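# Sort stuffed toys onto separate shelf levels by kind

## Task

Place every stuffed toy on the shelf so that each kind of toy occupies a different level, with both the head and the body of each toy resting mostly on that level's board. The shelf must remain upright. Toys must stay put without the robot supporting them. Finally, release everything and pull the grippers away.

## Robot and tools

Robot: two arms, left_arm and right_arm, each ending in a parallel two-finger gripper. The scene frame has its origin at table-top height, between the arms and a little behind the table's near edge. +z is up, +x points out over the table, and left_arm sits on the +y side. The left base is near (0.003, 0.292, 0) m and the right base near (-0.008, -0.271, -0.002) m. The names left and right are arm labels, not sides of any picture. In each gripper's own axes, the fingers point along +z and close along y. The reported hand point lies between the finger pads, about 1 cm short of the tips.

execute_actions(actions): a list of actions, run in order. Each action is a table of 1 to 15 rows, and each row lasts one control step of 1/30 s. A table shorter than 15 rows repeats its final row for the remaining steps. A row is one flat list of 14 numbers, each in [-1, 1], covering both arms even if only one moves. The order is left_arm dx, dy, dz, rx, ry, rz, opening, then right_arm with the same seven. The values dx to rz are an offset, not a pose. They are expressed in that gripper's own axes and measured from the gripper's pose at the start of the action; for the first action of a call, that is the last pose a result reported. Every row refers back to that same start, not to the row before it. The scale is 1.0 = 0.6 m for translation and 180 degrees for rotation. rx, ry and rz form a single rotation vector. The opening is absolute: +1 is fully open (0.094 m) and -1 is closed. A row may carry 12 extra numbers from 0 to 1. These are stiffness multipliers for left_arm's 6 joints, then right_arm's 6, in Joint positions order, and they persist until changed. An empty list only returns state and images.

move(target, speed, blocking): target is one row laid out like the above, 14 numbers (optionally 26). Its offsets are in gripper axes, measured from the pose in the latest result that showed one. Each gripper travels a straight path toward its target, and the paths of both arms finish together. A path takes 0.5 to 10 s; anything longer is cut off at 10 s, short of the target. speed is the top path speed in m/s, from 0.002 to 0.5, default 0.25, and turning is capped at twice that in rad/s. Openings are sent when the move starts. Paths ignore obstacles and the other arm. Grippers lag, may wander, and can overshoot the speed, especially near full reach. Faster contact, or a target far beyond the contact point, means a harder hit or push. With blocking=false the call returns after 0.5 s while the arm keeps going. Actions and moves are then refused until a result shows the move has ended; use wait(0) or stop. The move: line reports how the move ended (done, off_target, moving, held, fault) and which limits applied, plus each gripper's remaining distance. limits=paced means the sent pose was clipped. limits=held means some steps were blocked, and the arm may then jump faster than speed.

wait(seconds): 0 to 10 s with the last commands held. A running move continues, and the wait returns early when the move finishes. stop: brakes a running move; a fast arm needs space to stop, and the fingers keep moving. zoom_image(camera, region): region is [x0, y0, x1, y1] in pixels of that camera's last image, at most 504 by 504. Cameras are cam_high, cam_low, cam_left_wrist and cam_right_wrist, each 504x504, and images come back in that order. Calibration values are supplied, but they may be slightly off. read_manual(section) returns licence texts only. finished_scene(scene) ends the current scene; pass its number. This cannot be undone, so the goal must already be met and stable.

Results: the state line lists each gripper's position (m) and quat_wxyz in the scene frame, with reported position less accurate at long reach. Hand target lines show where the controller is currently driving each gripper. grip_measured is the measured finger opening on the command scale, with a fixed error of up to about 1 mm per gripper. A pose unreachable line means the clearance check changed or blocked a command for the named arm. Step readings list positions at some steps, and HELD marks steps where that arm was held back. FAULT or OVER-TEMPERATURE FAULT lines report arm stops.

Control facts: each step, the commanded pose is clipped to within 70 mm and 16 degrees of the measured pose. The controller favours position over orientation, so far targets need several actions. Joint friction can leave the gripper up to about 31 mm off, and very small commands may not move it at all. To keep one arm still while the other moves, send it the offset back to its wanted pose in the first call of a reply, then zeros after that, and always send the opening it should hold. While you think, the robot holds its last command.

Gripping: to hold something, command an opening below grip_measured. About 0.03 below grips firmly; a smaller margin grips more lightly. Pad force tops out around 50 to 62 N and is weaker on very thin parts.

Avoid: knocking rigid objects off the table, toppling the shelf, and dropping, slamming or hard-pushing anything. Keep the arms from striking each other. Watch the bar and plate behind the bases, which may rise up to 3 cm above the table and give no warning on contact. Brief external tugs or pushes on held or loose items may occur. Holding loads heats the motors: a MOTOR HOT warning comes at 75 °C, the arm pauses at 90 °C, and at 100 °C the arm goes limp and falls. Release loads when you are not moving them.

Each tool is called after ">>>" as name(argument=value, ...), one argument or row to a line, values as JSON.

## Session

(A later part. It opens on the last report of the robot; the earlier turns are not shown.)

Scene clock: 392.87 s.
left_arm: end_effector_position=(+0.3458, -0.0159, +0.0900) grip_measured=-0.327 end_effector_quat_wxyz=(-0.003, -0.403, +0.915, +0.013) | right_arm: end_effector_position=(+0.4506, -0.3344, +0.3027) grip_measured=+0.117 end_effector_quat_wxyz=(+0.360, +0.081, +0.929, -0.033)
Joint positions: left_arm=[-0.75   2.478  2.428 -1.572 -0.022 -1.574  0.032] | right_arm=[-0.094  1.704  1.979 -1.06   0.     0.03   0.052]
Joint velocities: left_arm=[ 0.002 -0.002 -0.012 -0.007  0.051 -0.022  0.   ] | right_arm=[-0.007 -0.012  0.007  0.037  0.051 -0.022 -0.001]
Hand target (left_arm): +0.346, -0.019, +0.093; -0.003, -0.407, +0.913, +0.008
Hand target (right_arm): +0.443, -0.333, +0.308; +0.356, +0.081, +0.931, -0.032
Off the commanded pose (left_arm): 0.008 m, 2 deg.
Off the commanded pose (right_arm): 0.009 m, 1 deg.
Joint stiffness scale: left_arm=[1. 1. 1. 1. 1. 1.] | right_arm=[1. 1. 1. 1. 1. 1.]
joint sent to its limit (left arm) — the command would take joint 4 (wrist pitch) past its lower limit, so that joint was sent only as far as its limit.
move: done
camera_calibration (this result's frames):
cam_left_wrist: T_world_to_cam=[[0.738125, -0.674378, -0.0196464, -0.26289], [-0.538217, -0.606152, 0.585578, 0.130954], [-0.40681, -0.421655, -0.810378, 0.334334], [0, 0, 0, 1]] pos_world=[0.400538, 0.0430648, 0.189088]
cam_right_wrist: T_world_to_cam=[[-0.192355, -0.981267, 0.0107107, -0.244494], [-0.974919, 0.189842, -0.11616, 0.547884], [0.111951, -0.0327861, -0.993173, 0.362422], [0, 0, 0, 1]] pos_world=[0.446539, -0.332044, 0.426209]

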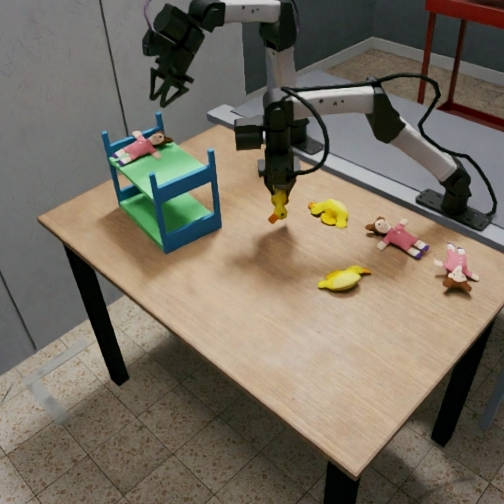

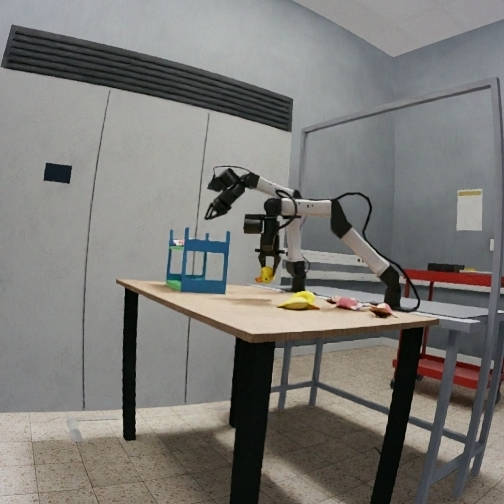

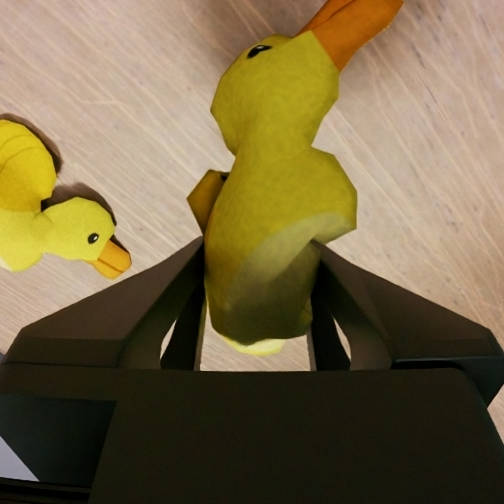

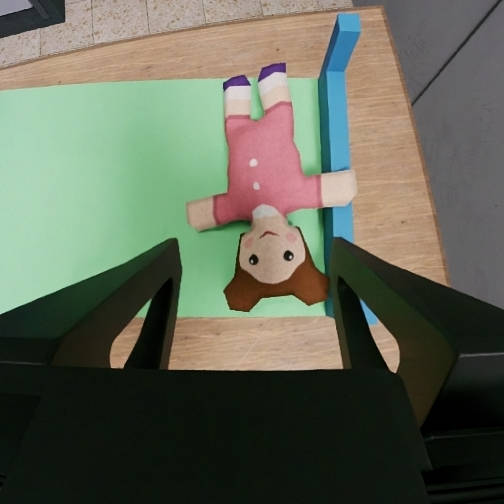

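>>> move(
  target=[0,0,0.122,0,0,0,-0.33, 0.349,0.158,0.004,-0.084,-0.07,-0.073,0.7],
  speed=0.25,
)

>>> execute_actions(
  actions=[
    [[0,0,0,0,0,0,0.7, 0,0,0,0,0,0,0.7]],
  ],
)

Scene clock: 416.50 s.
left_arm: end_effector_position=(+0.3390, -0.0113, +0.0151) grip_measured=-0.327 end_effector_quat_wxyz=(-0.011, -0.404, +0.914, +0.032) | right_arm: end_effector_position=(+0.3219, -0.2178, +0.1646) grip_measured=+0.697 end_effector_quat_wxyz=(+0.462, -0.075, +0.883, +0.043)
Joint positions: left_arm=[-0.75   2.464  2.1   -1.302 -0.022 -1.576  0.032] | right_arm=[ 0.193  0.942  0.646 -0.26  -0.04  -0.009  0.08 ]
Joint velocities: left_arm=[-0.012  0.002 -0.012  0.037  0.022  0.022  0.   ] | right_arm=[-0.017 -0.017 -0.002  0.022 -0.007 -0.066 -0.   ]
Hand target (left_arm): +0.345, -0.016, +0.017; -0.003, -0.403, +0.915, +0.013
Hand target (right_arm): +0.317, -0.217, +0.159; +0.460, -0.077, +0.884, +0.042
Off the commanded pose (left_arm): 0.007 m, 2 deg.
Off the commanded pose (right_arm): 0.008 m, 0 deg.
Joint stiffness scale: left_arm=[1. 1. 1. 1. 1. 1.] | right_arm=[1. 1. 1. 1. 1. 1.]
move: done
camera_calibration (this result's frames):
cam_left_wrist: T_world_to_cam=[[0.737954, -0.672038, -0.0615526, -0.255504], [-0.519205, -0.623652, 0.584366, 0.167285], [-0.431104, -0.399277, -0.809152, 0.281322], [0, 0, 0, 1]] pos_world=[0.396684, 0.0449446, 0.11415]
cam_right_wrist: T_world_to_cam=[[0.151615, -0.988436, -0.00270423, -0.263472], [-0.931674, -0.141994, -0.334396, 0.333979], [0.330145, 0.0532191, -0.942429, 0.183639], [0, 0, 0, 1]] pos_world=[0.290479, -0.222775, 0.284036]

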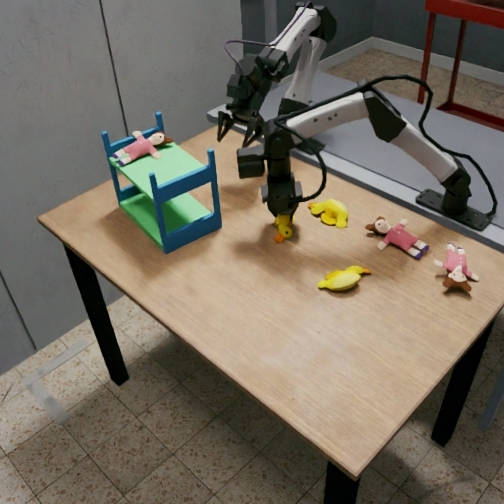

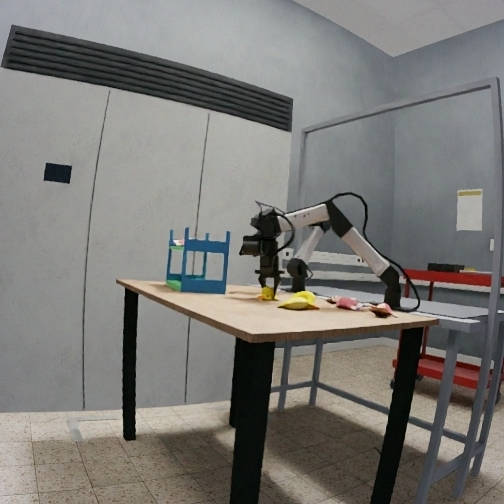

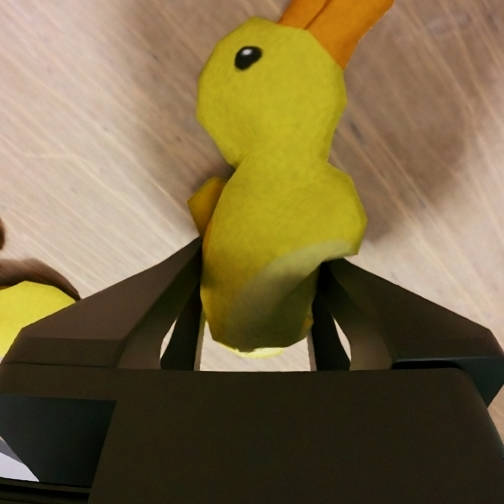

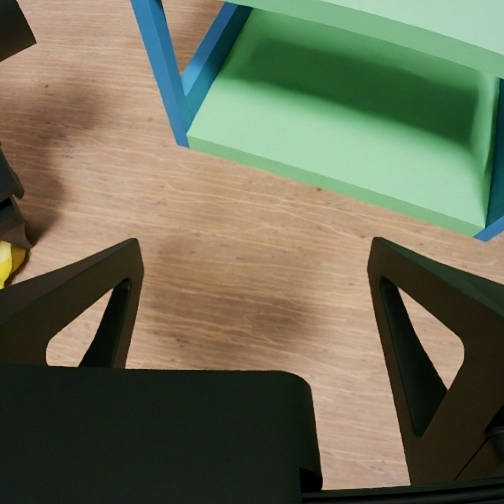

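Scene clock: 417.00 s.
left_arm: end_effector_position=(+0.3389, -0.0113, +0.0151) grip_measured=+0.698 end_effector_quat_wxyz=(-0.011, -0.404, +0.914, +0.032) | right_arm: end_effector_position=(+0.3220, -0.2178, +0.1647) grip_measured=+0.697 end_effector_quat_wxyz=(+0.462, -0.075, +0.883, +0.043)
Joint positions: left_arm=[-0.75   2.464  2.1   -1.302 -0.022 -1.576  0.08 ] | right_arm=[ 0.193  0.942  0.646 -0.26  -0.04  -0.009  0.08 ]
Joint velocities: left_arm=[ 0.017  0.007 -0.022 -0.051  0.022  0.007  0.   ] | right_arm=[-0.007  0.007 -0.007 -0.022 -0.007 -0.007 -0.   ]
Hand target (left_arm): +0.339, -0.011, +0.015; -0.011, -0.404, +0.914, +0.032
Hand target (right_arm): +0.322, -0.218, +0.165; +0.462, -0.075, +0.883, +0.043
Off the commanded pose (left_arm): 0.000 m, 0 deg.
Off the commanded pose (right_arm): 0.000 m, 0 deg.
Joint stiffness scale: left_arm=[1. 1. 1. 1. 1. 1.] | right_arm=[1. 1. 1. 1. 1. 1.]
Step readings (end_effector_position):
0: left_arm (+0.3390, -0.0113, +0.0151) | right_arm (+0.3219, -0.2178, +0.1646)
1: left_arm (+0.3389, -0.0113, +0.0151) | right_arm (+0.3220, -0.2178, +0.1647)
2: left_arm (+0.3389, -0.0113, +0.0151) | right_arm (+0.3220, -0.2178, +0.1647)
4: left_arm (+0.3389, -0.0113, +0.0151) | right_arm (+0.3220, -0.2178, +0.1647)
8: left_arm (+0.3389, -0.0113, +0.0151) | right_arm (+0.3220, -0.2178, +0.1647)
15: end_effector_position above
camera_calibration (this result's frames):
cam_left_wrist: T_world_to_cam=[[0.737932, -0.672027, -0.0619333, -0.255397], [-0.519045, -0.6238, 0.584351, 0.167229], [-0.431334, -0.399065, -0.809134, 0.281403], [0, 0, 0, 1]] pos_world=[0.396644, 0.0449821, 0.114154]
cam_right_wrist: T_world_to_cam=[[0.151619, -0.988435, -0.0026973, -0.263475], [-0.931547, -0.14198, -0.334756, 0.334077], [0.330501, 0.0532682, -0.942301, 0.183569], [0, 0, 0, 1]] pos_world=[0.290487, -0.222774, 0.284101]

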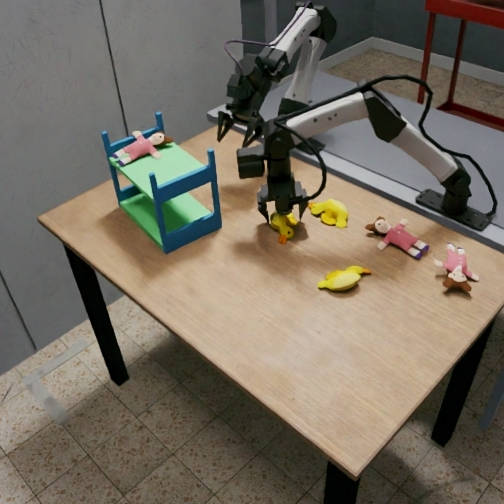

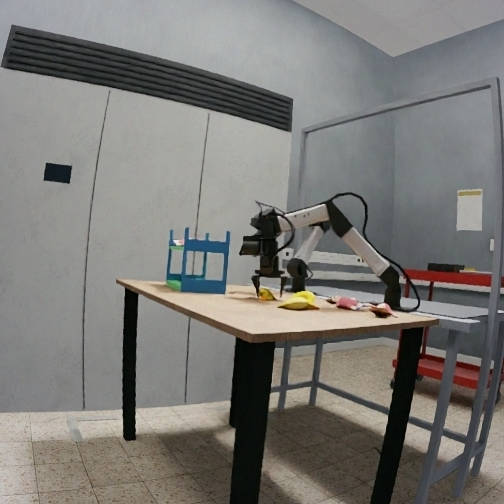

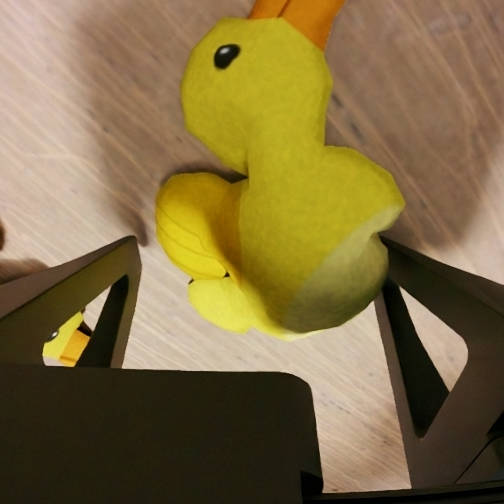

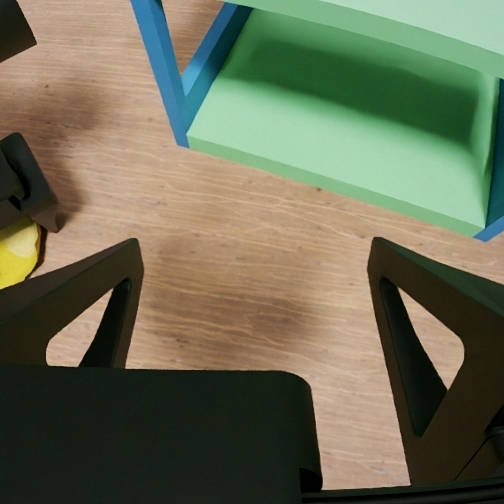

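>>> move(
  target=[0,0.02,-0.14,0,0,0,1, 0,0,0,0,0,0,0.8],
  speed=0.25,
)

Scene clock: 438.13 s.
left_arm: end_effector_position=(+0.3341, -0.0051, +0.0933) grip_measured=+1.000 end_effector_quat_wxyz=(-0.009, -0.404, +0.914, +0.027) | right_arm: end_effector_position=(+0.3220, -0.2178, +0.1647) grip_measured=+0.797 end_effector_quat_wxyz=(+0.462, -0.075, +0.883, +0.043)
Joint positions: left_arm=[-0.75   2.423  2.339 -1.571 -0.022 -1.576  0.094] | right_arm=[ 0.193  0.942  0.646 -0.26  -0.04  -0.009  0.084]
Joint velocities: left_arm=[ 0.002 -0.002 -0.007 -0.022  0.051 -0.037  0.   ] | right_arm=[-0.002 -0.012 -0.007  0.007  0.037 -0.022 -0.001]
Hand target (left_arm): +0.334, -0.006, +0.099; -0.007, -0.404, +0.915, +0.023
Hand target (right_arm): +0.322, -0.218, +0.165; +0.462, -0.075, +0.883, +0.043
Off the commanded pose (left_arm): 0.007 m, 1 deg.
Off the commanded pose (right_arm): 0.000 m, 0 deg.
Joint stiffness scale: left_arm=[1. 1. 1. 1. 1. 1.] | right_arm=[1. 1. 1. 1. 1. 1.]
joint sent to its limit (left arm) — the command would take joint 4 (wrist pitch) past its lower limit, so that joint was sent only as far as its limit.
move: done
camera_calibration (this result's frames):
cam_left_wrist: T_world_to_cam=[[0.738475, -0.672299, -0.0516516, -0.244053], [-0.523373, -0.619814, 0.584733, 0.12434], [-0.42513, -0.404777, -0.80958, 0.342941], [0, 0, 0, 1]] pos_world=[0.391098, 0.0518058, 0.192327]
cam_right_wrist: T_world_to_cam=[[0.151619, -0.988435, -0.0026973, -0.263475], [-0.931547, -0.14198, -0.334756, 0.334077], [0.330501, 0.0532682, -0.942301, 0.183569], [0, 0, 0, 1]] pos_world=[0.290487, -0.222774, 0.284101]

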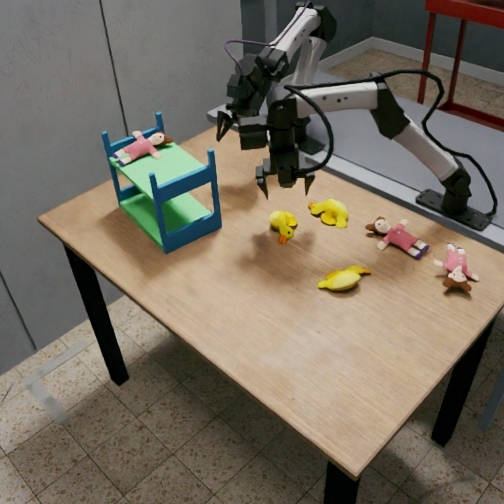

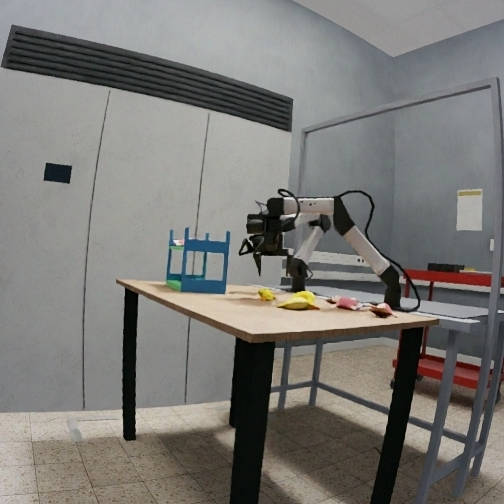

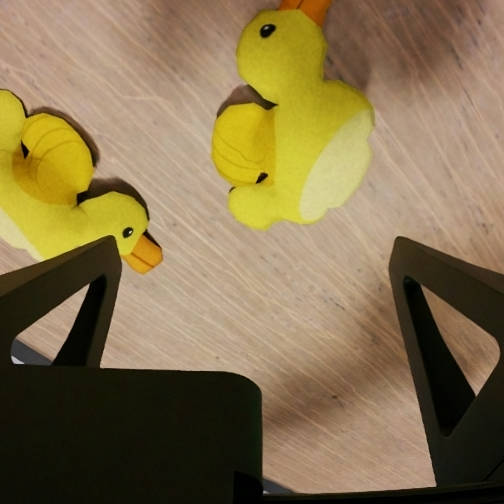

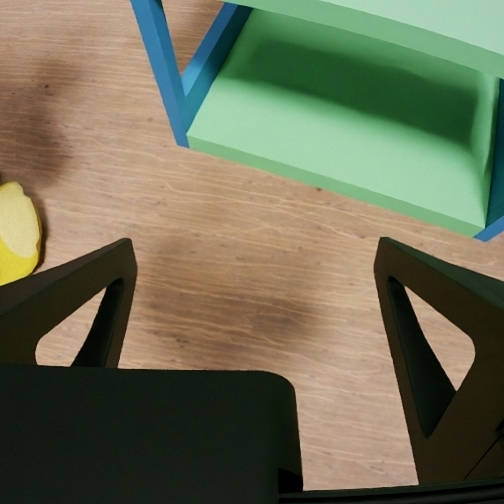

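>>> move(
  target=[-0.347,0.628,0.042,0.018,0,0.104,1, 0.115,0.277,0.103,-0.15,0.002,-0.107,0.85],
  speed=0.3,
)

Scene clock: 478.87 s.
left_arm: end_effector_position=(+0.1967, +0.4011, +0.0846) grip_measured=+1.000 end_effector_quat_wxyz=(-0.023, -0.248, +0.968, -0.002) | right_arm: end_effector_position=(+0.3124, -0.0535, +0.0848) grip_measured=+0.847 end_effector_quat_wxyz=(+0.443, -0.315, +0.822, +0.169)
Joint positions: left_arm=[ 0.466  1.429  1.018 -1.199 -0.037 -0.031  0.094] | right_arm=[ 0.585  1.353  0.527  0.281 -0.164 -0.125  0.087]
Joint velocities: left_arm=[-0.012 -0.017 -0.012  0.007  0.007  0.037  0.   ] | right_arm=[-0.007  0.012  0.002  0.051 -0.007 -0.022  0.   ]
Hand target (left_arm): +0.199, +0.403, +0.085; -0.012, -0.250, +0.968, -0.006
Hand target (right_arm): +0.305, -0.052, +0.073; +0.428, -0.324, +0.826, +0.171
Off the commanded pose (left_arm): 0.007 m, 2 deg.
Off the commanded pose (right_arm): 0.014 m, 2 deg.
Joint stiffness scale: left_arm=[1. 1. 1. 1. 1. 1.] | right_arm=[1. 1. 1. 1. 1. 1.]
MOTOR HOT: a motor of the left arm reached 75 °C. Now the hottest motor of the left arm, joint 2 (shoulder), reports 76 °C. The controller's stop level is 90 °C. To cool a motor, set the load down, stop pushing, or move to a pose that needs little force.
move: off_target (right_arm)
camera_calibration (this result's frames):
cam_left_wrist: T_world_to_cam=[[0.481962, -0.87619, -0.00192929, 0.258152], [-0.68299, -0.377067, 0.625575, 0.239862], [-0.54885, -0.300186, -0.780162, 0.421864], [0, 0, 0, 1]] pos_world=[0.270943, 0.443272, 0.179569]
cam_right_wrist: T_world_to_cam=[[0.652432, -0.757834, 0.00459748, -0.244537], [-0.707129, -0.610939, -0.355981, 0.22835], [0.272583, 0.229002, -0.934482, 0.12955], [0, 0, 0, 1]] pos_world=[0.285703, -0.0754775, 0.203475]

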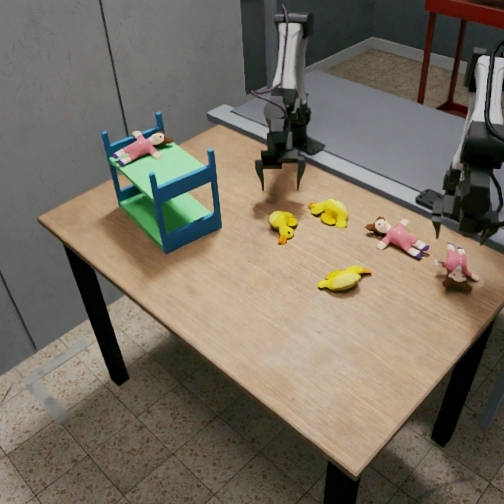

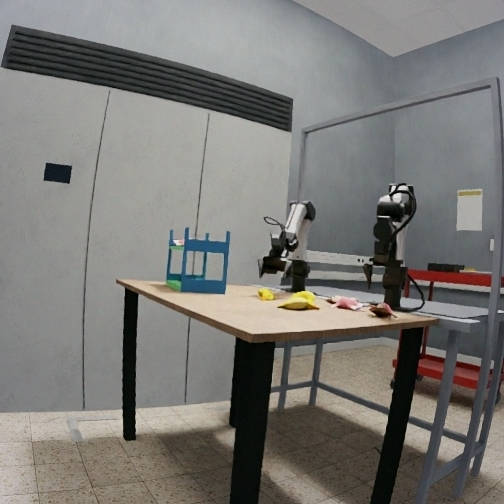

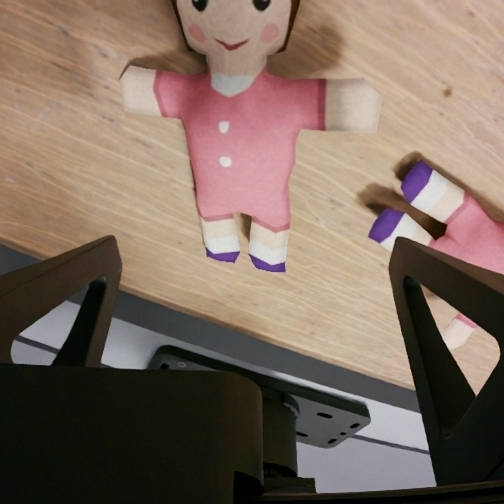

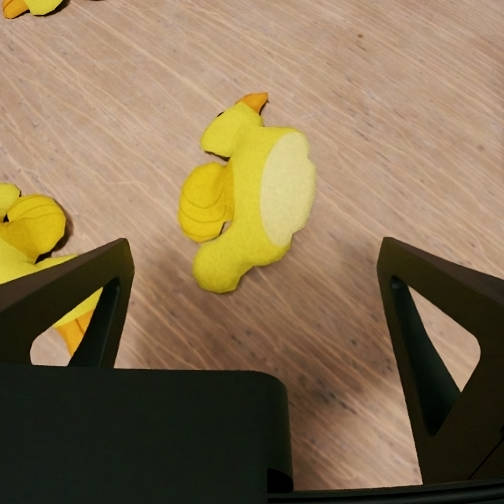

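>>> move(
  target=[-0.024,0.0095,0.119,0,0,0,1, 0.046,0.002,0.128,0,0.01,0,0.85],
  speed=0.14,
)

Scene clock: 492.27 s.
left_arm: end_effector_position=(+0.2072, +0.4096, +0.0186) grip_measured=+1.000 end_effector_quat_wxyz=(-0.020, -0.247, +0.969, -0.002) | right_arm: end_effector_position=(+0.3480, -0.0246, +0.0233) grip_measured=+0.847 end_effector_quat_wxyz=(+0.433, -0.317, +0.828, +0.164)
Joint positions: left_arm=[ 0.486  1.559  0.862 -0.906 -0.036 -0.007  0.094] | right_arm=[ 0.611  1.746  0.614  0.565 -0.136 -0.115  0.087]
Joint velocities: left_arm=[-0.002 -0.007 -0.002 -0.007 -0.037  0.007  0.   ] | right_arm=[-0.007 -0.007 -0.012  0.037  0.037  0.066  0.   ]
Hand target (left_arm): +0.205, +0.411, +0.013; -0.023, -0.248, +0.968, -0.002
Hand target (right_arm): +0.348, -0.020, +0.019; +0.430, -0.317, +0.829, +0.164
Off the commanded pose (left_arm): 0.007 m, 0 deg.
Off the commanded pose (right_arm): 0.006 m, 0 deg.
Joint stiffness scale: left_arm=[1. 1. 1. 1. 1. 1.] | right_arm=[1. 1. 1. 1. 1. 1.]
MOTOR HOT: cleared. Now the hottest motor of the left arm, joint 2 (shoulder), reports 68 °C.
move: done
camera_calibration (this result's frames):
cam_left_wrist: T_world_to_cam=[[0.479166, -0.877724, -0.000562853, 0.261576], [-0.687917, -0.375945, 0.620835, 0.2922], [-0.545133, -0.297096, -0.783941, 0.376713], [0, 0, 0, 1]] pos_world=[0.28103, 0.451363, 0.11406]
cam_right_wrist: T_world_to_cam=[[0.651117, -0.758938, 0.00767972, -0.24524], [-0.713858, -0.615815, -0.333434, 0.251014], [0.257785, 0.211622, -0.942742, 0.0605623], [0, 0, 0, 1]] pos_world=[0.323256, -0.04436, 0.142675]

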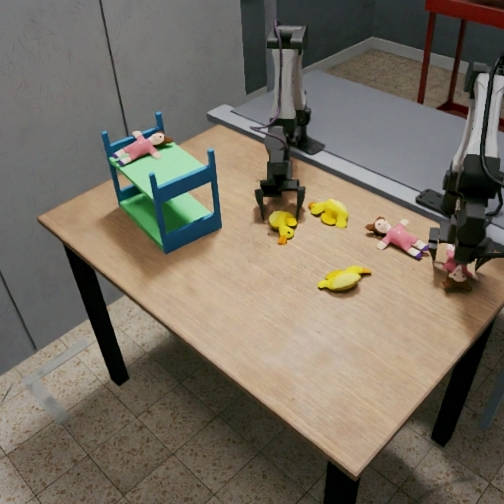

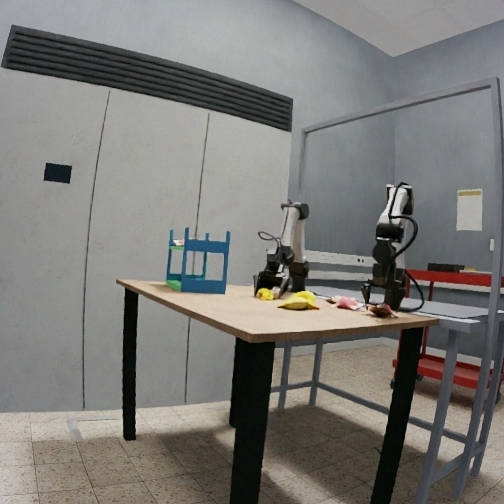

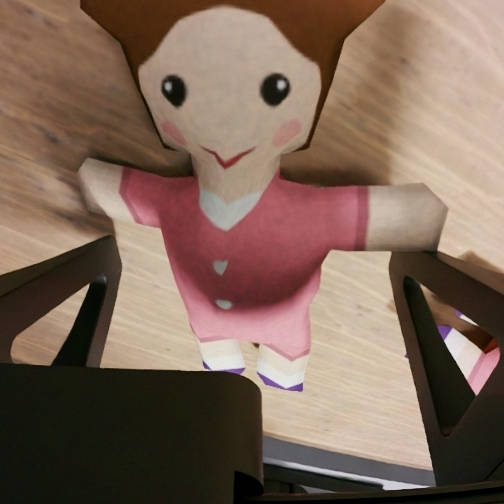

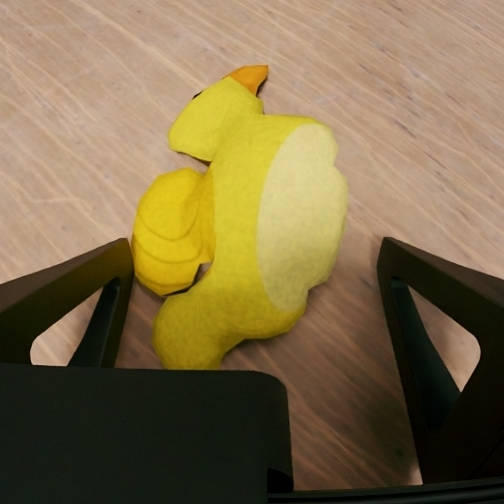

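>>> execute_actions(
  actions=[
    [[0,0,0.022,0,0,0,0.8, -0.012,0.012,0.03,0,0,0,1]],
    [[0,0,0,0,0,0,-0.38, 0,0,0,0,0,0,-0.3]],
  ],
)

Scene clock: 499.23 s.
left_arm: end_effector_position=(+0.2086, +0.4101, +0.0117) grip_measured=-0.377 end_effector_quat_wxyz=(-0.016, -0.247, +0.969, -0.001) | right_arm: end_effector_position=(+0.3581, -0.0094, +0.0261) grip_measured=-0.297 end_effector_quat_wxyz=(+0.443, -0.316, +0.822, +0.165)
Joint positions: left_arm=[ 0.486  1.571  0.843 -0.868 -0.036 -0.007  0.029] | right_arm=[ 0.636  1.792  0.669  0.579 -0.115 -0.104  0.033]
Joint velocities: left_arm=[-0.002  0.002  0.002  0.037  0.037  0.007  0.001] | right_arm=[-0.012  0.002 -0.012 -0.007 -0.037  0.081 -0.001]
Hand target (left_arm): +0.209, +0.410, +0.012; -0.016, -0.247, +0.969, -0.001
Hand target (right_arm): +0.357, -0.010, +0.024; +0.439, -0.317, +0.825, +0.164
Off the commanded pose (left_arm): 0.000 m, 0 deg.
Off the commanded pose (right_arm): 0.002 m, 1 deg.
Joint stiffness scale: left_arm=[1. 1. 1. 1. 1. 1.] | right_arm=[1. 1. 1. 1. 1. 1.]
Step readings (end_effector_position; steps 1 to 15: 1st action; 16 to 30: 2nd action):
0: left_arm (+0.2076, +0.4098, +0.0186) | right_arm (+0.3481, -0.0246, +0.0233)
1: left_arm (+0.2079, +0.4100, +0.0179) | right_arm (+0.3493, -0.0232, +0.0231)
2: left_arm (+0.2082, +0.4101, +0.0167) | right_arm (+0.3518, -0.0196, +0.0230)
4: left_arm (+0.2075, +0.4096, +0.0142) | right_arm (+0.3551, -0.0122, +0.0235)
8: left_arm (+0.2071, +0.4093, +0.0117) | right_arm (+0.3567, -0.0097, +0.0243)
15: left_arm (+0.2086, +0.4101, +0.0117) | right_arm (+0.3572, -0.0102, +0.0243)
16: left_arm (+0.2086, +0.4101, +0.0117) | right_arm (+0.3572, -0.0102, +0.0243)
17: left_arm (+0.2086, +0.4101, +0.0117) | right_arm (+0.3572, -0.0102, +0.0243)
19: left_arm (+0.2086, +0.4101, +0.0117) | right_arm (+0.3575, -0.0101, +0.0247)
23: left_arm (+0.2086, +0.4101, +0.0117) | right_arm (+0.3581, -0.0094, +0.0261)
30: end_effector_position above
camera_calibration (this result's frames):
cam_left_wrist: T_world_to_cam=[[0.479374, -0.877611, -0.000514053, 0.261263], [-0.691979, -0.378337, 0.614839, 0.299517], [-0.539784, -0.294382, -0.788653, 0.370032], [0, 0, 0, 1]] pos_world=[0.281754, 0.451536, 0.107806]
cam_right_wrist: T_world_to_cam=[[0.651634, -0.758441, 0.0118617, -0.240599], [-0.706772, -0.61277, -0.353535, 0.266559], [0.275404, 0.221992, -0.935346, 0.0510578], [0, 0, 0, 1]] pos_world=[0.331117, -0.0304753, 0.144848]

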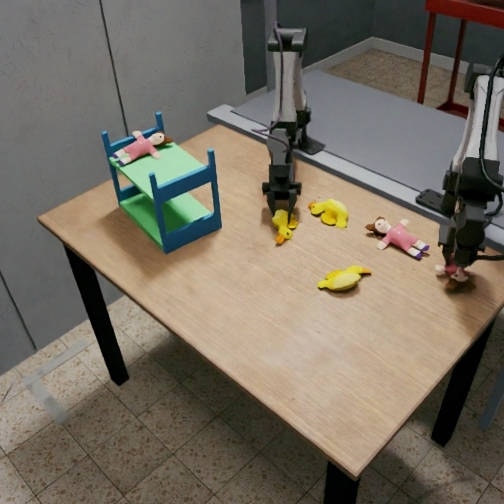

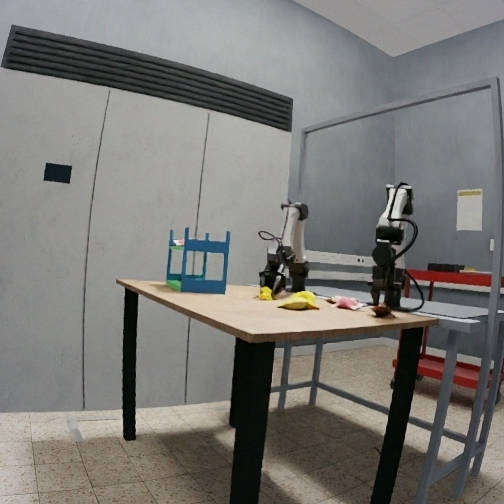

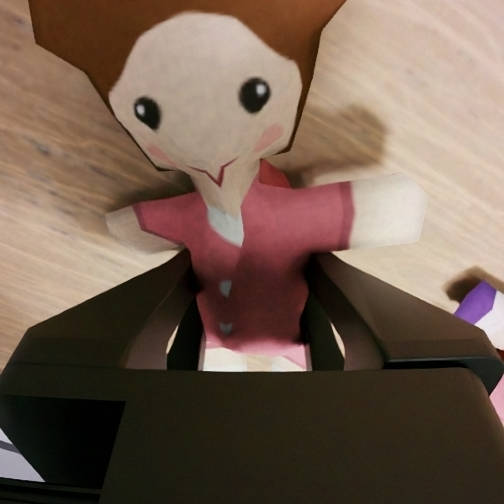

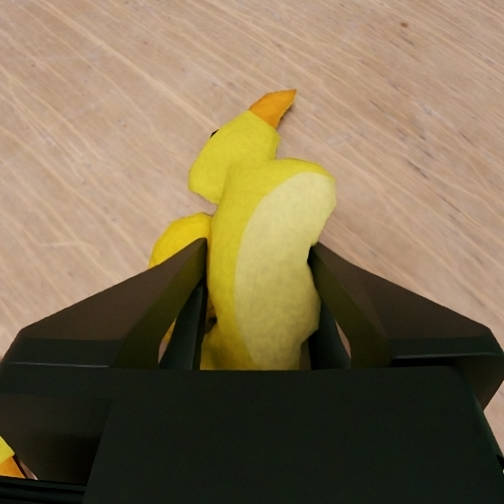

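>>> move(
  target=[0,0,-0.14,0,0,0,-0.4, -0.04,-0.003,-0.085,0,0,0,-0.33],
  speed=0.15,
)

Scene clock: 515.03 s.
left_arm: end_effector_position=(+0.2058, +0.4112, +0.0862) grip_measured=-0.397 end_effector_quat_wxyz=(-0.029, -0.247, +0.969, -0.004) | right_arm: end_effector_position=(+0.3468, -0.0206, +0.0898) grip_measured=-0.327 end_effector_quat_wxyz=(+0.466, -0.312, +0.810, +0.171)
Joint positions: left_arm=[ 0.486  1.489  1.078 -1.211 -0.036 -0.008  0.028] | right_arm=[ 0.628  1.532  0.656  0.387 -0.123 -0.106  0.032]
Joint velocities: left_arm=[ 0.002 -0.002  0.027 -0.066  0.066 -0.007 -0.   ] | right_arm=[-0.027  0.012  0.007 -0.051 -0.022 -0.051 -0.   ]
Hand target (left_arm): +0.210, +0.411, +0.096; -0.016, -0.247, +0.969, -0.001
Hand target (right_arm): +0.337, -0.029, +0.075; +0.443, -0.316, +0.823, +0.166
Off the commanded pose (left_arm): 0.011 m, 2 deg.
Off the commanded pose (right_arm): 0.020 m, 3 deg.
Joint stiffness scale: left_arm=[1. 1. 1. 1. 1. 1.] | right_arm=[1. 1. 1. 1. 1. 1.]
move: off_target (left_arm, right_arm)
camera_calibration (this result's frames):
cam_left_wrist: T_world_to_cam=[[0.479316, -0.877642, -0.000721011, 0.263623], [-0.677291, -0.370418, 0.635663, 0.244053], [-0.558152, -0.304195, -0.771966, 0.433945], [0, 0, 0, 1]] pos_world=[0.281143, 0.453772, 0.180045]
cam_right_wrist: T_world_to_cam=[[0.64946, -0.760196, 0.0174191, -0.242283], [-0.690931, -0.59954, -0.403937, 0.273497], [0.317515, 0.250306, -0.914621, 0.100326], [0, 0, 0, 1]] pos_world=[0.314466, -0.045322, 0.206456]

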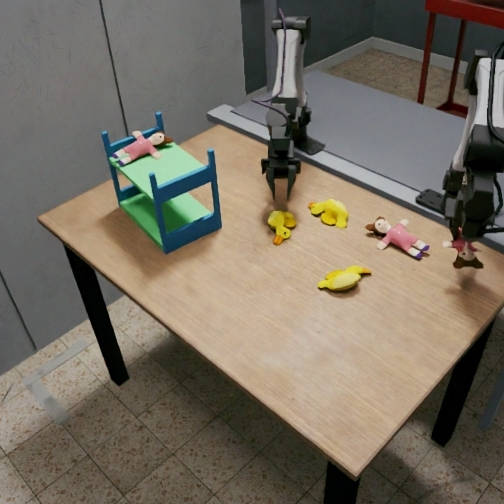

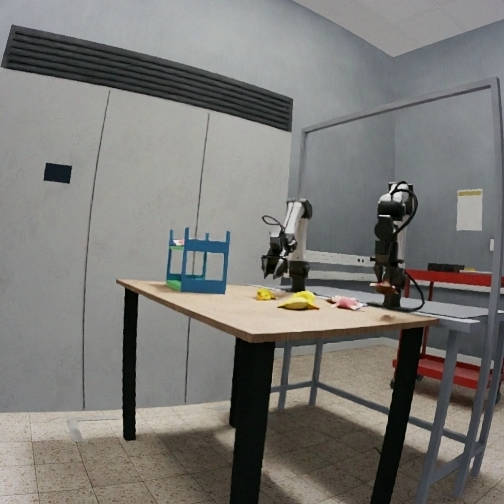

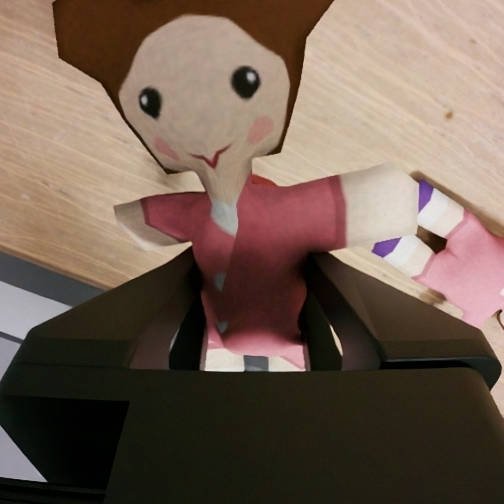

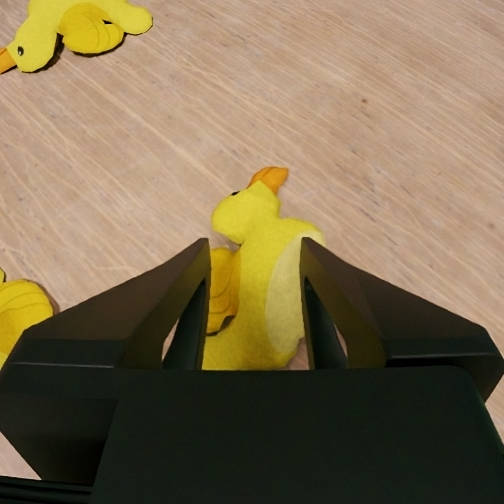

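>>> move(
  target=[0,0,0,0,0,0,-0.4, 0.1,-0.0095,0.0925,0,0.067,0,1],
  speed=0.12,
)

Scene clock: 530.53 s.
left_arm: end_effector_position=(+0.2054, +0.4110, +0.0862) grip_measured=-0.397 end_effector_quat_wxyz=(-0.030, -0.247, +0.969, -0.004) | right_arm: end_effector_position=(+0.3663, -0.0105, +0.0216) grip_measured=+1.000 end_effector_quat_wxyz=(+0.398, -0.325, +0.845, +0.146)
Joint positions: left_arm=[ 0.486  1.489  1.078 -1.212 -0.036 -0.008  0.028] | right_arm=[ 0.628  1.797  0.781  0.363 -0.106 -0.123  0.094]
Joint velocities: left_arm=[-0.012 -0.007 -0.017  0.022 -0.051 -0.037  0.   ] | right_arm=[-0.002 -0.007 -0.012 -0.037  0.007  0.007  0.   ]
Hand target (left_arm): +0.206, +0.411, +0.086; -0.029, -0.247, +0.969, -0.004
Hand target (right_arm): +0.365, -0.015, +0.010; +0.379, -0.328, +0.854, +0.136
Off the commanded pose (left_arm): 0.000 m, 0 deg.
Off the commanded pose (right_arm): 0.012 m, 3 deg.
Joint stiffness scale: left_arm=[1. 1. 1. 1. 1. 1.] | right_arm=[1. 1. 1. 1. 1. 1.]
move: off_target (right_arm)
camera_calibration (this result's frames):
cam_left_wrist: T_world_to_cam=[[0.479274, -0.877665, -0.000730815, 0.263645], [-0.676453, -0.369927, 0.63684, 0.243275], [-0.559202, -0.304726, -0.770996, 0.434074], [0, 0, 0, 1]] pos_world=[0.280941, 0.453659, 0.179935]
cam_right_wrist: T_world_to_cam=[[0.650842, -0.758976, 0.0189813, -0.246568], [-0.731971, -0.63393, -0.249703, 0.276801], [0.201551, 0.148623, -0.968137, 0.0717597], [0, 0, 0, 1]] pos_world=[0.348624, -0.0223326, 0.143271]

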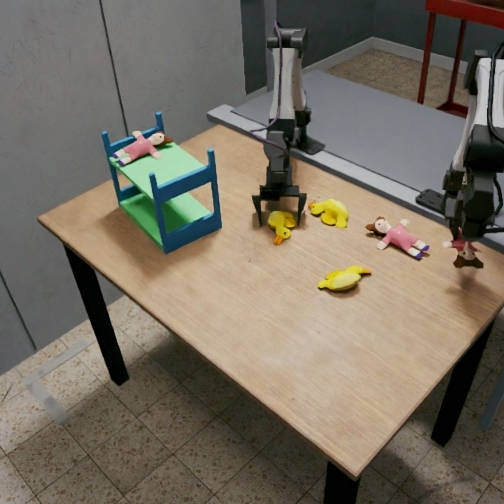

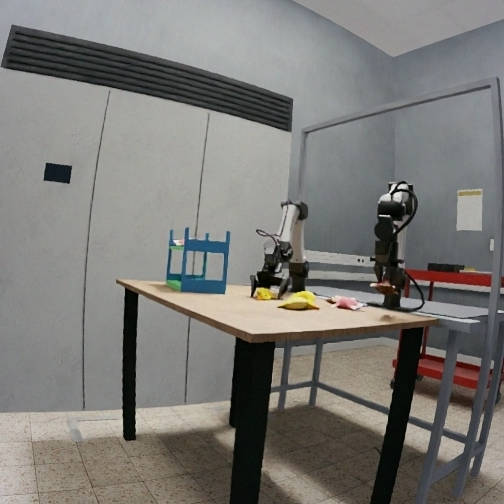

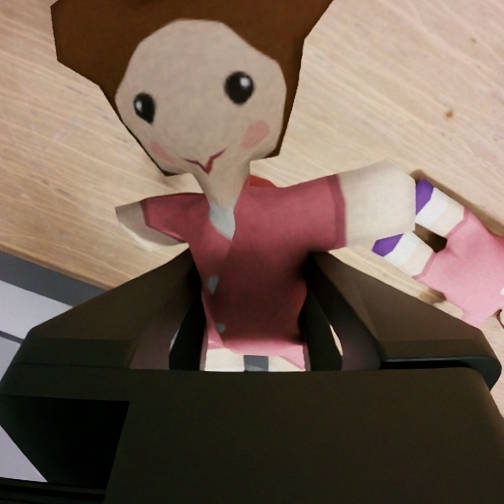

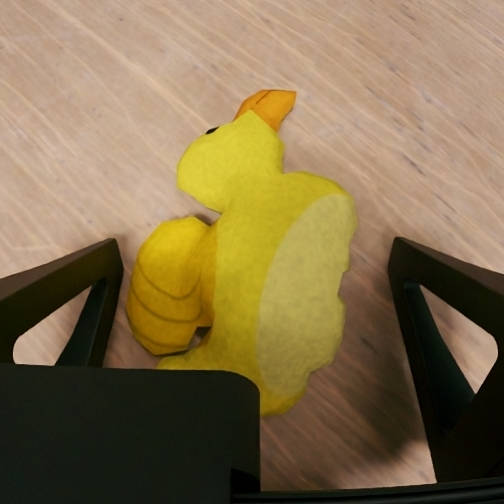

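>>> zoom_image(
  camera="cam_low",
  region=[235, 255, 305, 310],
)

Region (235, 255, 305, 310) of cam_low's 504x504 image, scaled by 7.200, with more detail than that image has; it fills the top 396 rows of this view, and the rest is white.

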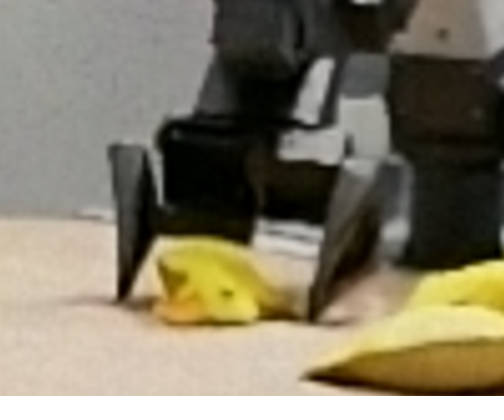

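>>> execute_actions(
  actions=[
    [[0,0,0,0,0,0,-0.4, 0.028,0.006,0.02,0,0.02,0,1]],
    [[0,0,0,0,0,0,-0.4, 0.006,0,0.005,0,0.01,0,-0.35]],
  ],
)

Scene clock: 546.07 s.
left_arm: end_effector_position=(+0.2054, +0.4110, +0.0862) grip_measured=-0.397 end_effector_quat_wxyz=(-0.030, -0.247, +0.969, -0.004) | right_arm: end_effector_position=(+0.3728, -0.0068, +0.0244) grip_measured=-0.347 end_effector_quat_wxyz=(+0.403, -0.324, +0.844, +0.146)
Joint positions: left_arm=[ 0.486  1.489  1.078 -1.212 -0.036 -0.008  0.028] | right_arm=[ 0.628  1.811  0.808  0.36  -0.104 -0.122  0.031]
Joint velocities: left_arm=[ 0.002  0.002 -0.012 -0.007 -0.007 -0.022 -0.   ] | right_arm=[ 0.017  0.002 -0.007  0.022  0.022  0.007 -0.002]
Hand target (left_arm): +0.205, +0.411, +0.086; -0.030, -0.247, +0.969, -0.004
Hand target (right_arm): +0.369, -0.009, +0.016; +0.385, -0.327, +0.852, +0.140
Off the commanded pose (left_arm): 0.000 m, 0 deg.
Off the commanded pose (right_arm): 0.010 m, 2 deg.
Joint stiffness scale: left_arm=[1. 1. 1. 1. 1. 1.] | right_arm=[1. 1. 1. 1. 1. 1.]
Step readings (end_effector_position; steps 1 to 15: 1st action; 16 to 30: 2nd action):
0: left_arm (+0.2054, +0.4110, +0.0862) | right_arm (+0.3660, -0.0108, +0.0211)
1: left_arm (+0.2054, +0.4110, +0.0862) | right_arm (+0.3661, -0.0109, +0.0202)
2: left_arm (+0.2054, +0.4110, +0.0862) | right_arm (+0.3670, -0.0102, +0.0201)
4: left_arm (+0.2054, +0.4110, +0.0862) | right_arm (+0.3687, -0.0092, +0.0201)
8: left_arm (+0.2054, +0.4110, +0.0862) | right_arm (+0.3693, -0.0088, +0.0203)
15: left_arm (+0.2054, +0.4110, +0.0862) | right_arm (+0.3693, -0.0088, +0.0203)
16: left_arm (+0.2054, +0.4110, +0.0862) | right_arm (+0.3698, -0.0084, +0.0209)
17: left_arm (+0.2054, +0.4110, +0.0862) | right_arm (+0.3702, -0.0081, +0.0214)
19: left_arm (+0.2054, +0.4110, +0.0862) | right_arm (+0.3717, -0.0076, +0.0229)
23: left_arm (+0.2054, +0.4110, +0.0862) | right_arm (+0.3728, -0.0068, +0.0244)
30: end_effector_position above
camera_calibration (this result's frames):
cam_left_wrist: T_world_to_cam=[[0.479274, -0.877665, -0.000730815, 0.263645], [-0.676453, -0.369927, 0.63684, 0.243275], [-0.559202, -0.304726, -0.770996, 0.434074], [0, 0, 0, 1]] pos_world=[0.280941, 0.453659, 0.179935]
cam_right_wrist: T_world_to_cam=[[0.648739, -0.760739, 0.0203367, -0.247298], [-0.731582, -0.630789, -0.258637, 0.284765], [0.209583, 0.15291, -0.965761, 0.0696417], [0, 0, 0, 1]] pos_world=[0.354165, -0.0191514, 0.145937]

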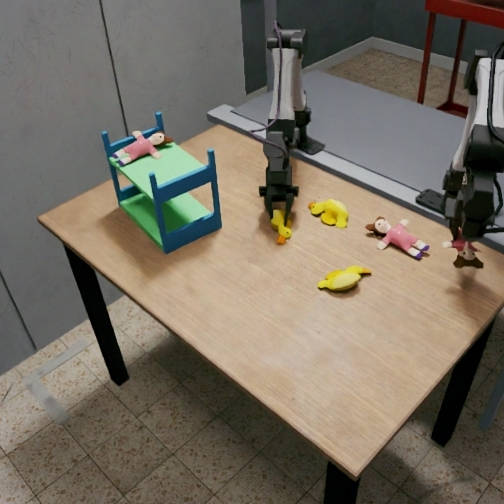

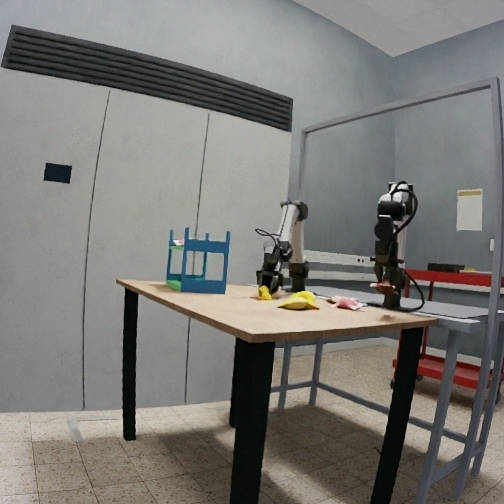

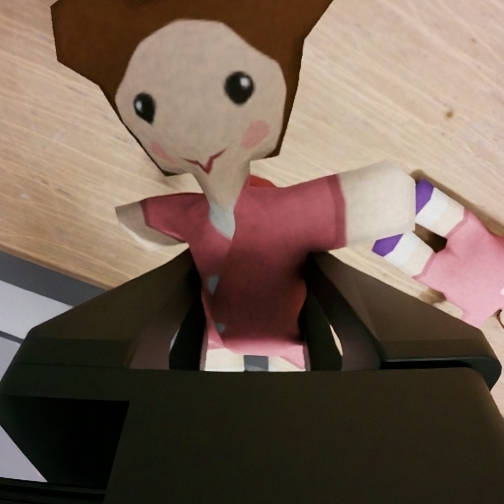

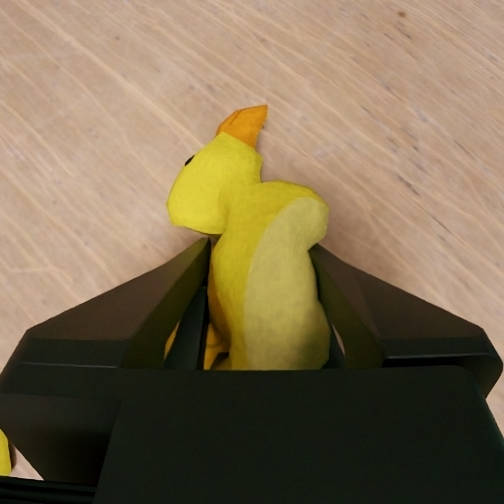

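>>> move(
  target=[0,0,0,0,0,0,-0.4, -0.052,0,-0.06,0,0,0,-0.4],
  speed=0.12,
)

Scene clock: 555.87 s.
left_arm: end_effector_position=(+0.2054, +0.4110, +0.0862) grip_measured=-0.397 end_effector_quat_wxyz=(-0.030, -0.247, +0.969, -0.004) | right_arm: end_effector_position=(+0.3662, -0.0117, +0.0684) grip_measured=-0.397 end_effector_quat_wxyz=(+0.406, -0.323, +0.842, +0.146)
Joint positions: left_arm=[ 0.486  1.489  1.078 -1.212 -0.036 -0.008  0.028] | right_arm=[ 0.628  1.658  0.836  0.187 -0.104 -0.122  0.028]
Joint velocities: left_arm=[ 0.002 -0.017  0.002  0.022 -0.007 -0.051  0.   ] | right_arm=[ 0.022  0.012 -0.002  0.037 -0.037 -0.037  0.   ]
Hand target (left_arm): +0.205, +0.411, +0.086; -0.030, -0.247, +0.969, -0.004
Hand target (right_arm): +0.366, -0.012, +0.071; +0.403, -0.324, +0.844, +0.146
Off the commanded pose (left_arm): 0.000 m, 0 deg.
Off the commanded pose (right_arm): 0.003 m, 0 deg.
Joint stiffness scale: left_arm=[1. 1. 1. 1. 1. 1.] | right_arm=[1. 1. 1. 1. 1. 1.]
move: done
camera_calibration (this result's frames):
cam_left_wrist: T_world_to_cam=[[0.479274, -0.877665, -0.000730815, 0.263645], [-0.676453, -0.369927, 0.63684, 0.243275], [-0.559202, -0.304726, -0.770996, 0.434074], [0, 0, 0, 1]] pos_world=[0.280941, 0.453659, 0.179935]
cam_right_wrist: T_world_to_cam=[[0.648537, -0.760884, 0.0213306, -0.24764], [-0.730043, -0.629695, -0.265559, 0.288071], [0.215492, 0.156653, -0.963859, 0.112049], [0, 0, 0, 1]] pos_world=[0.346762, -0.0245806, 0.189782]

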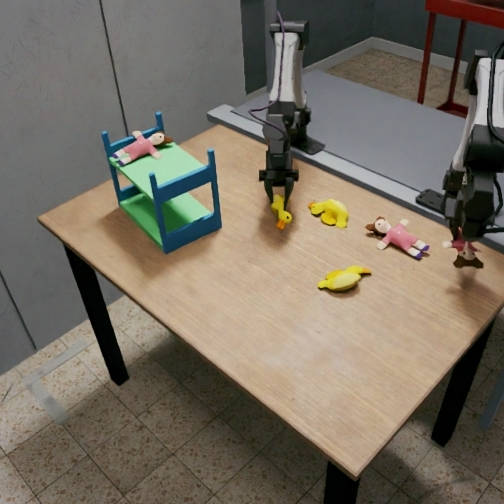

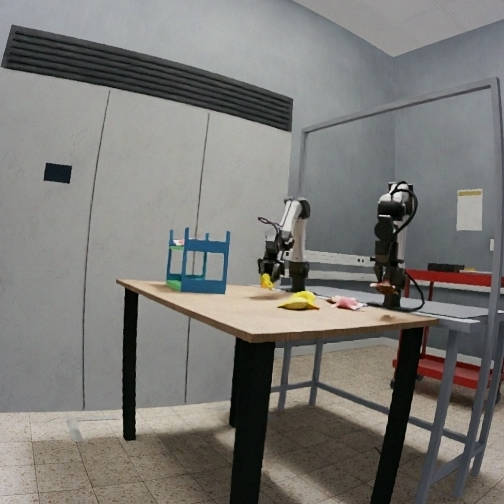

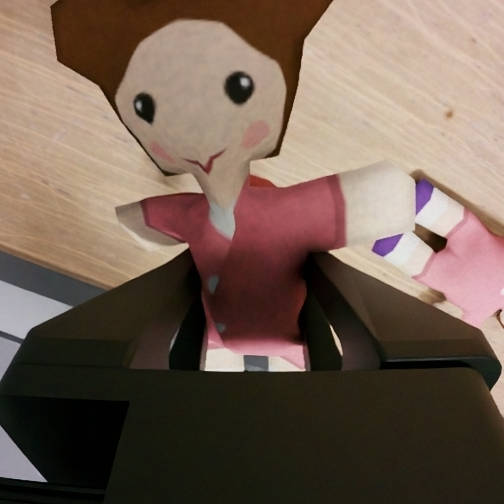

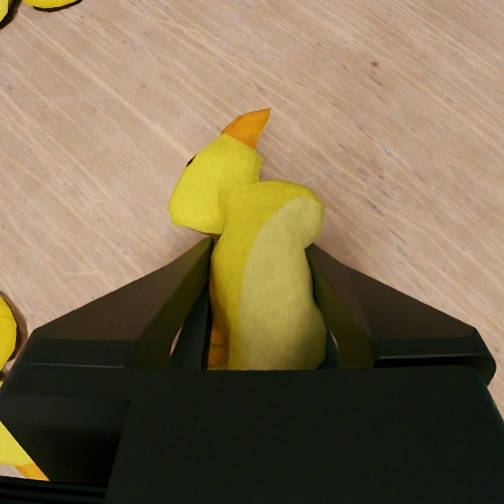

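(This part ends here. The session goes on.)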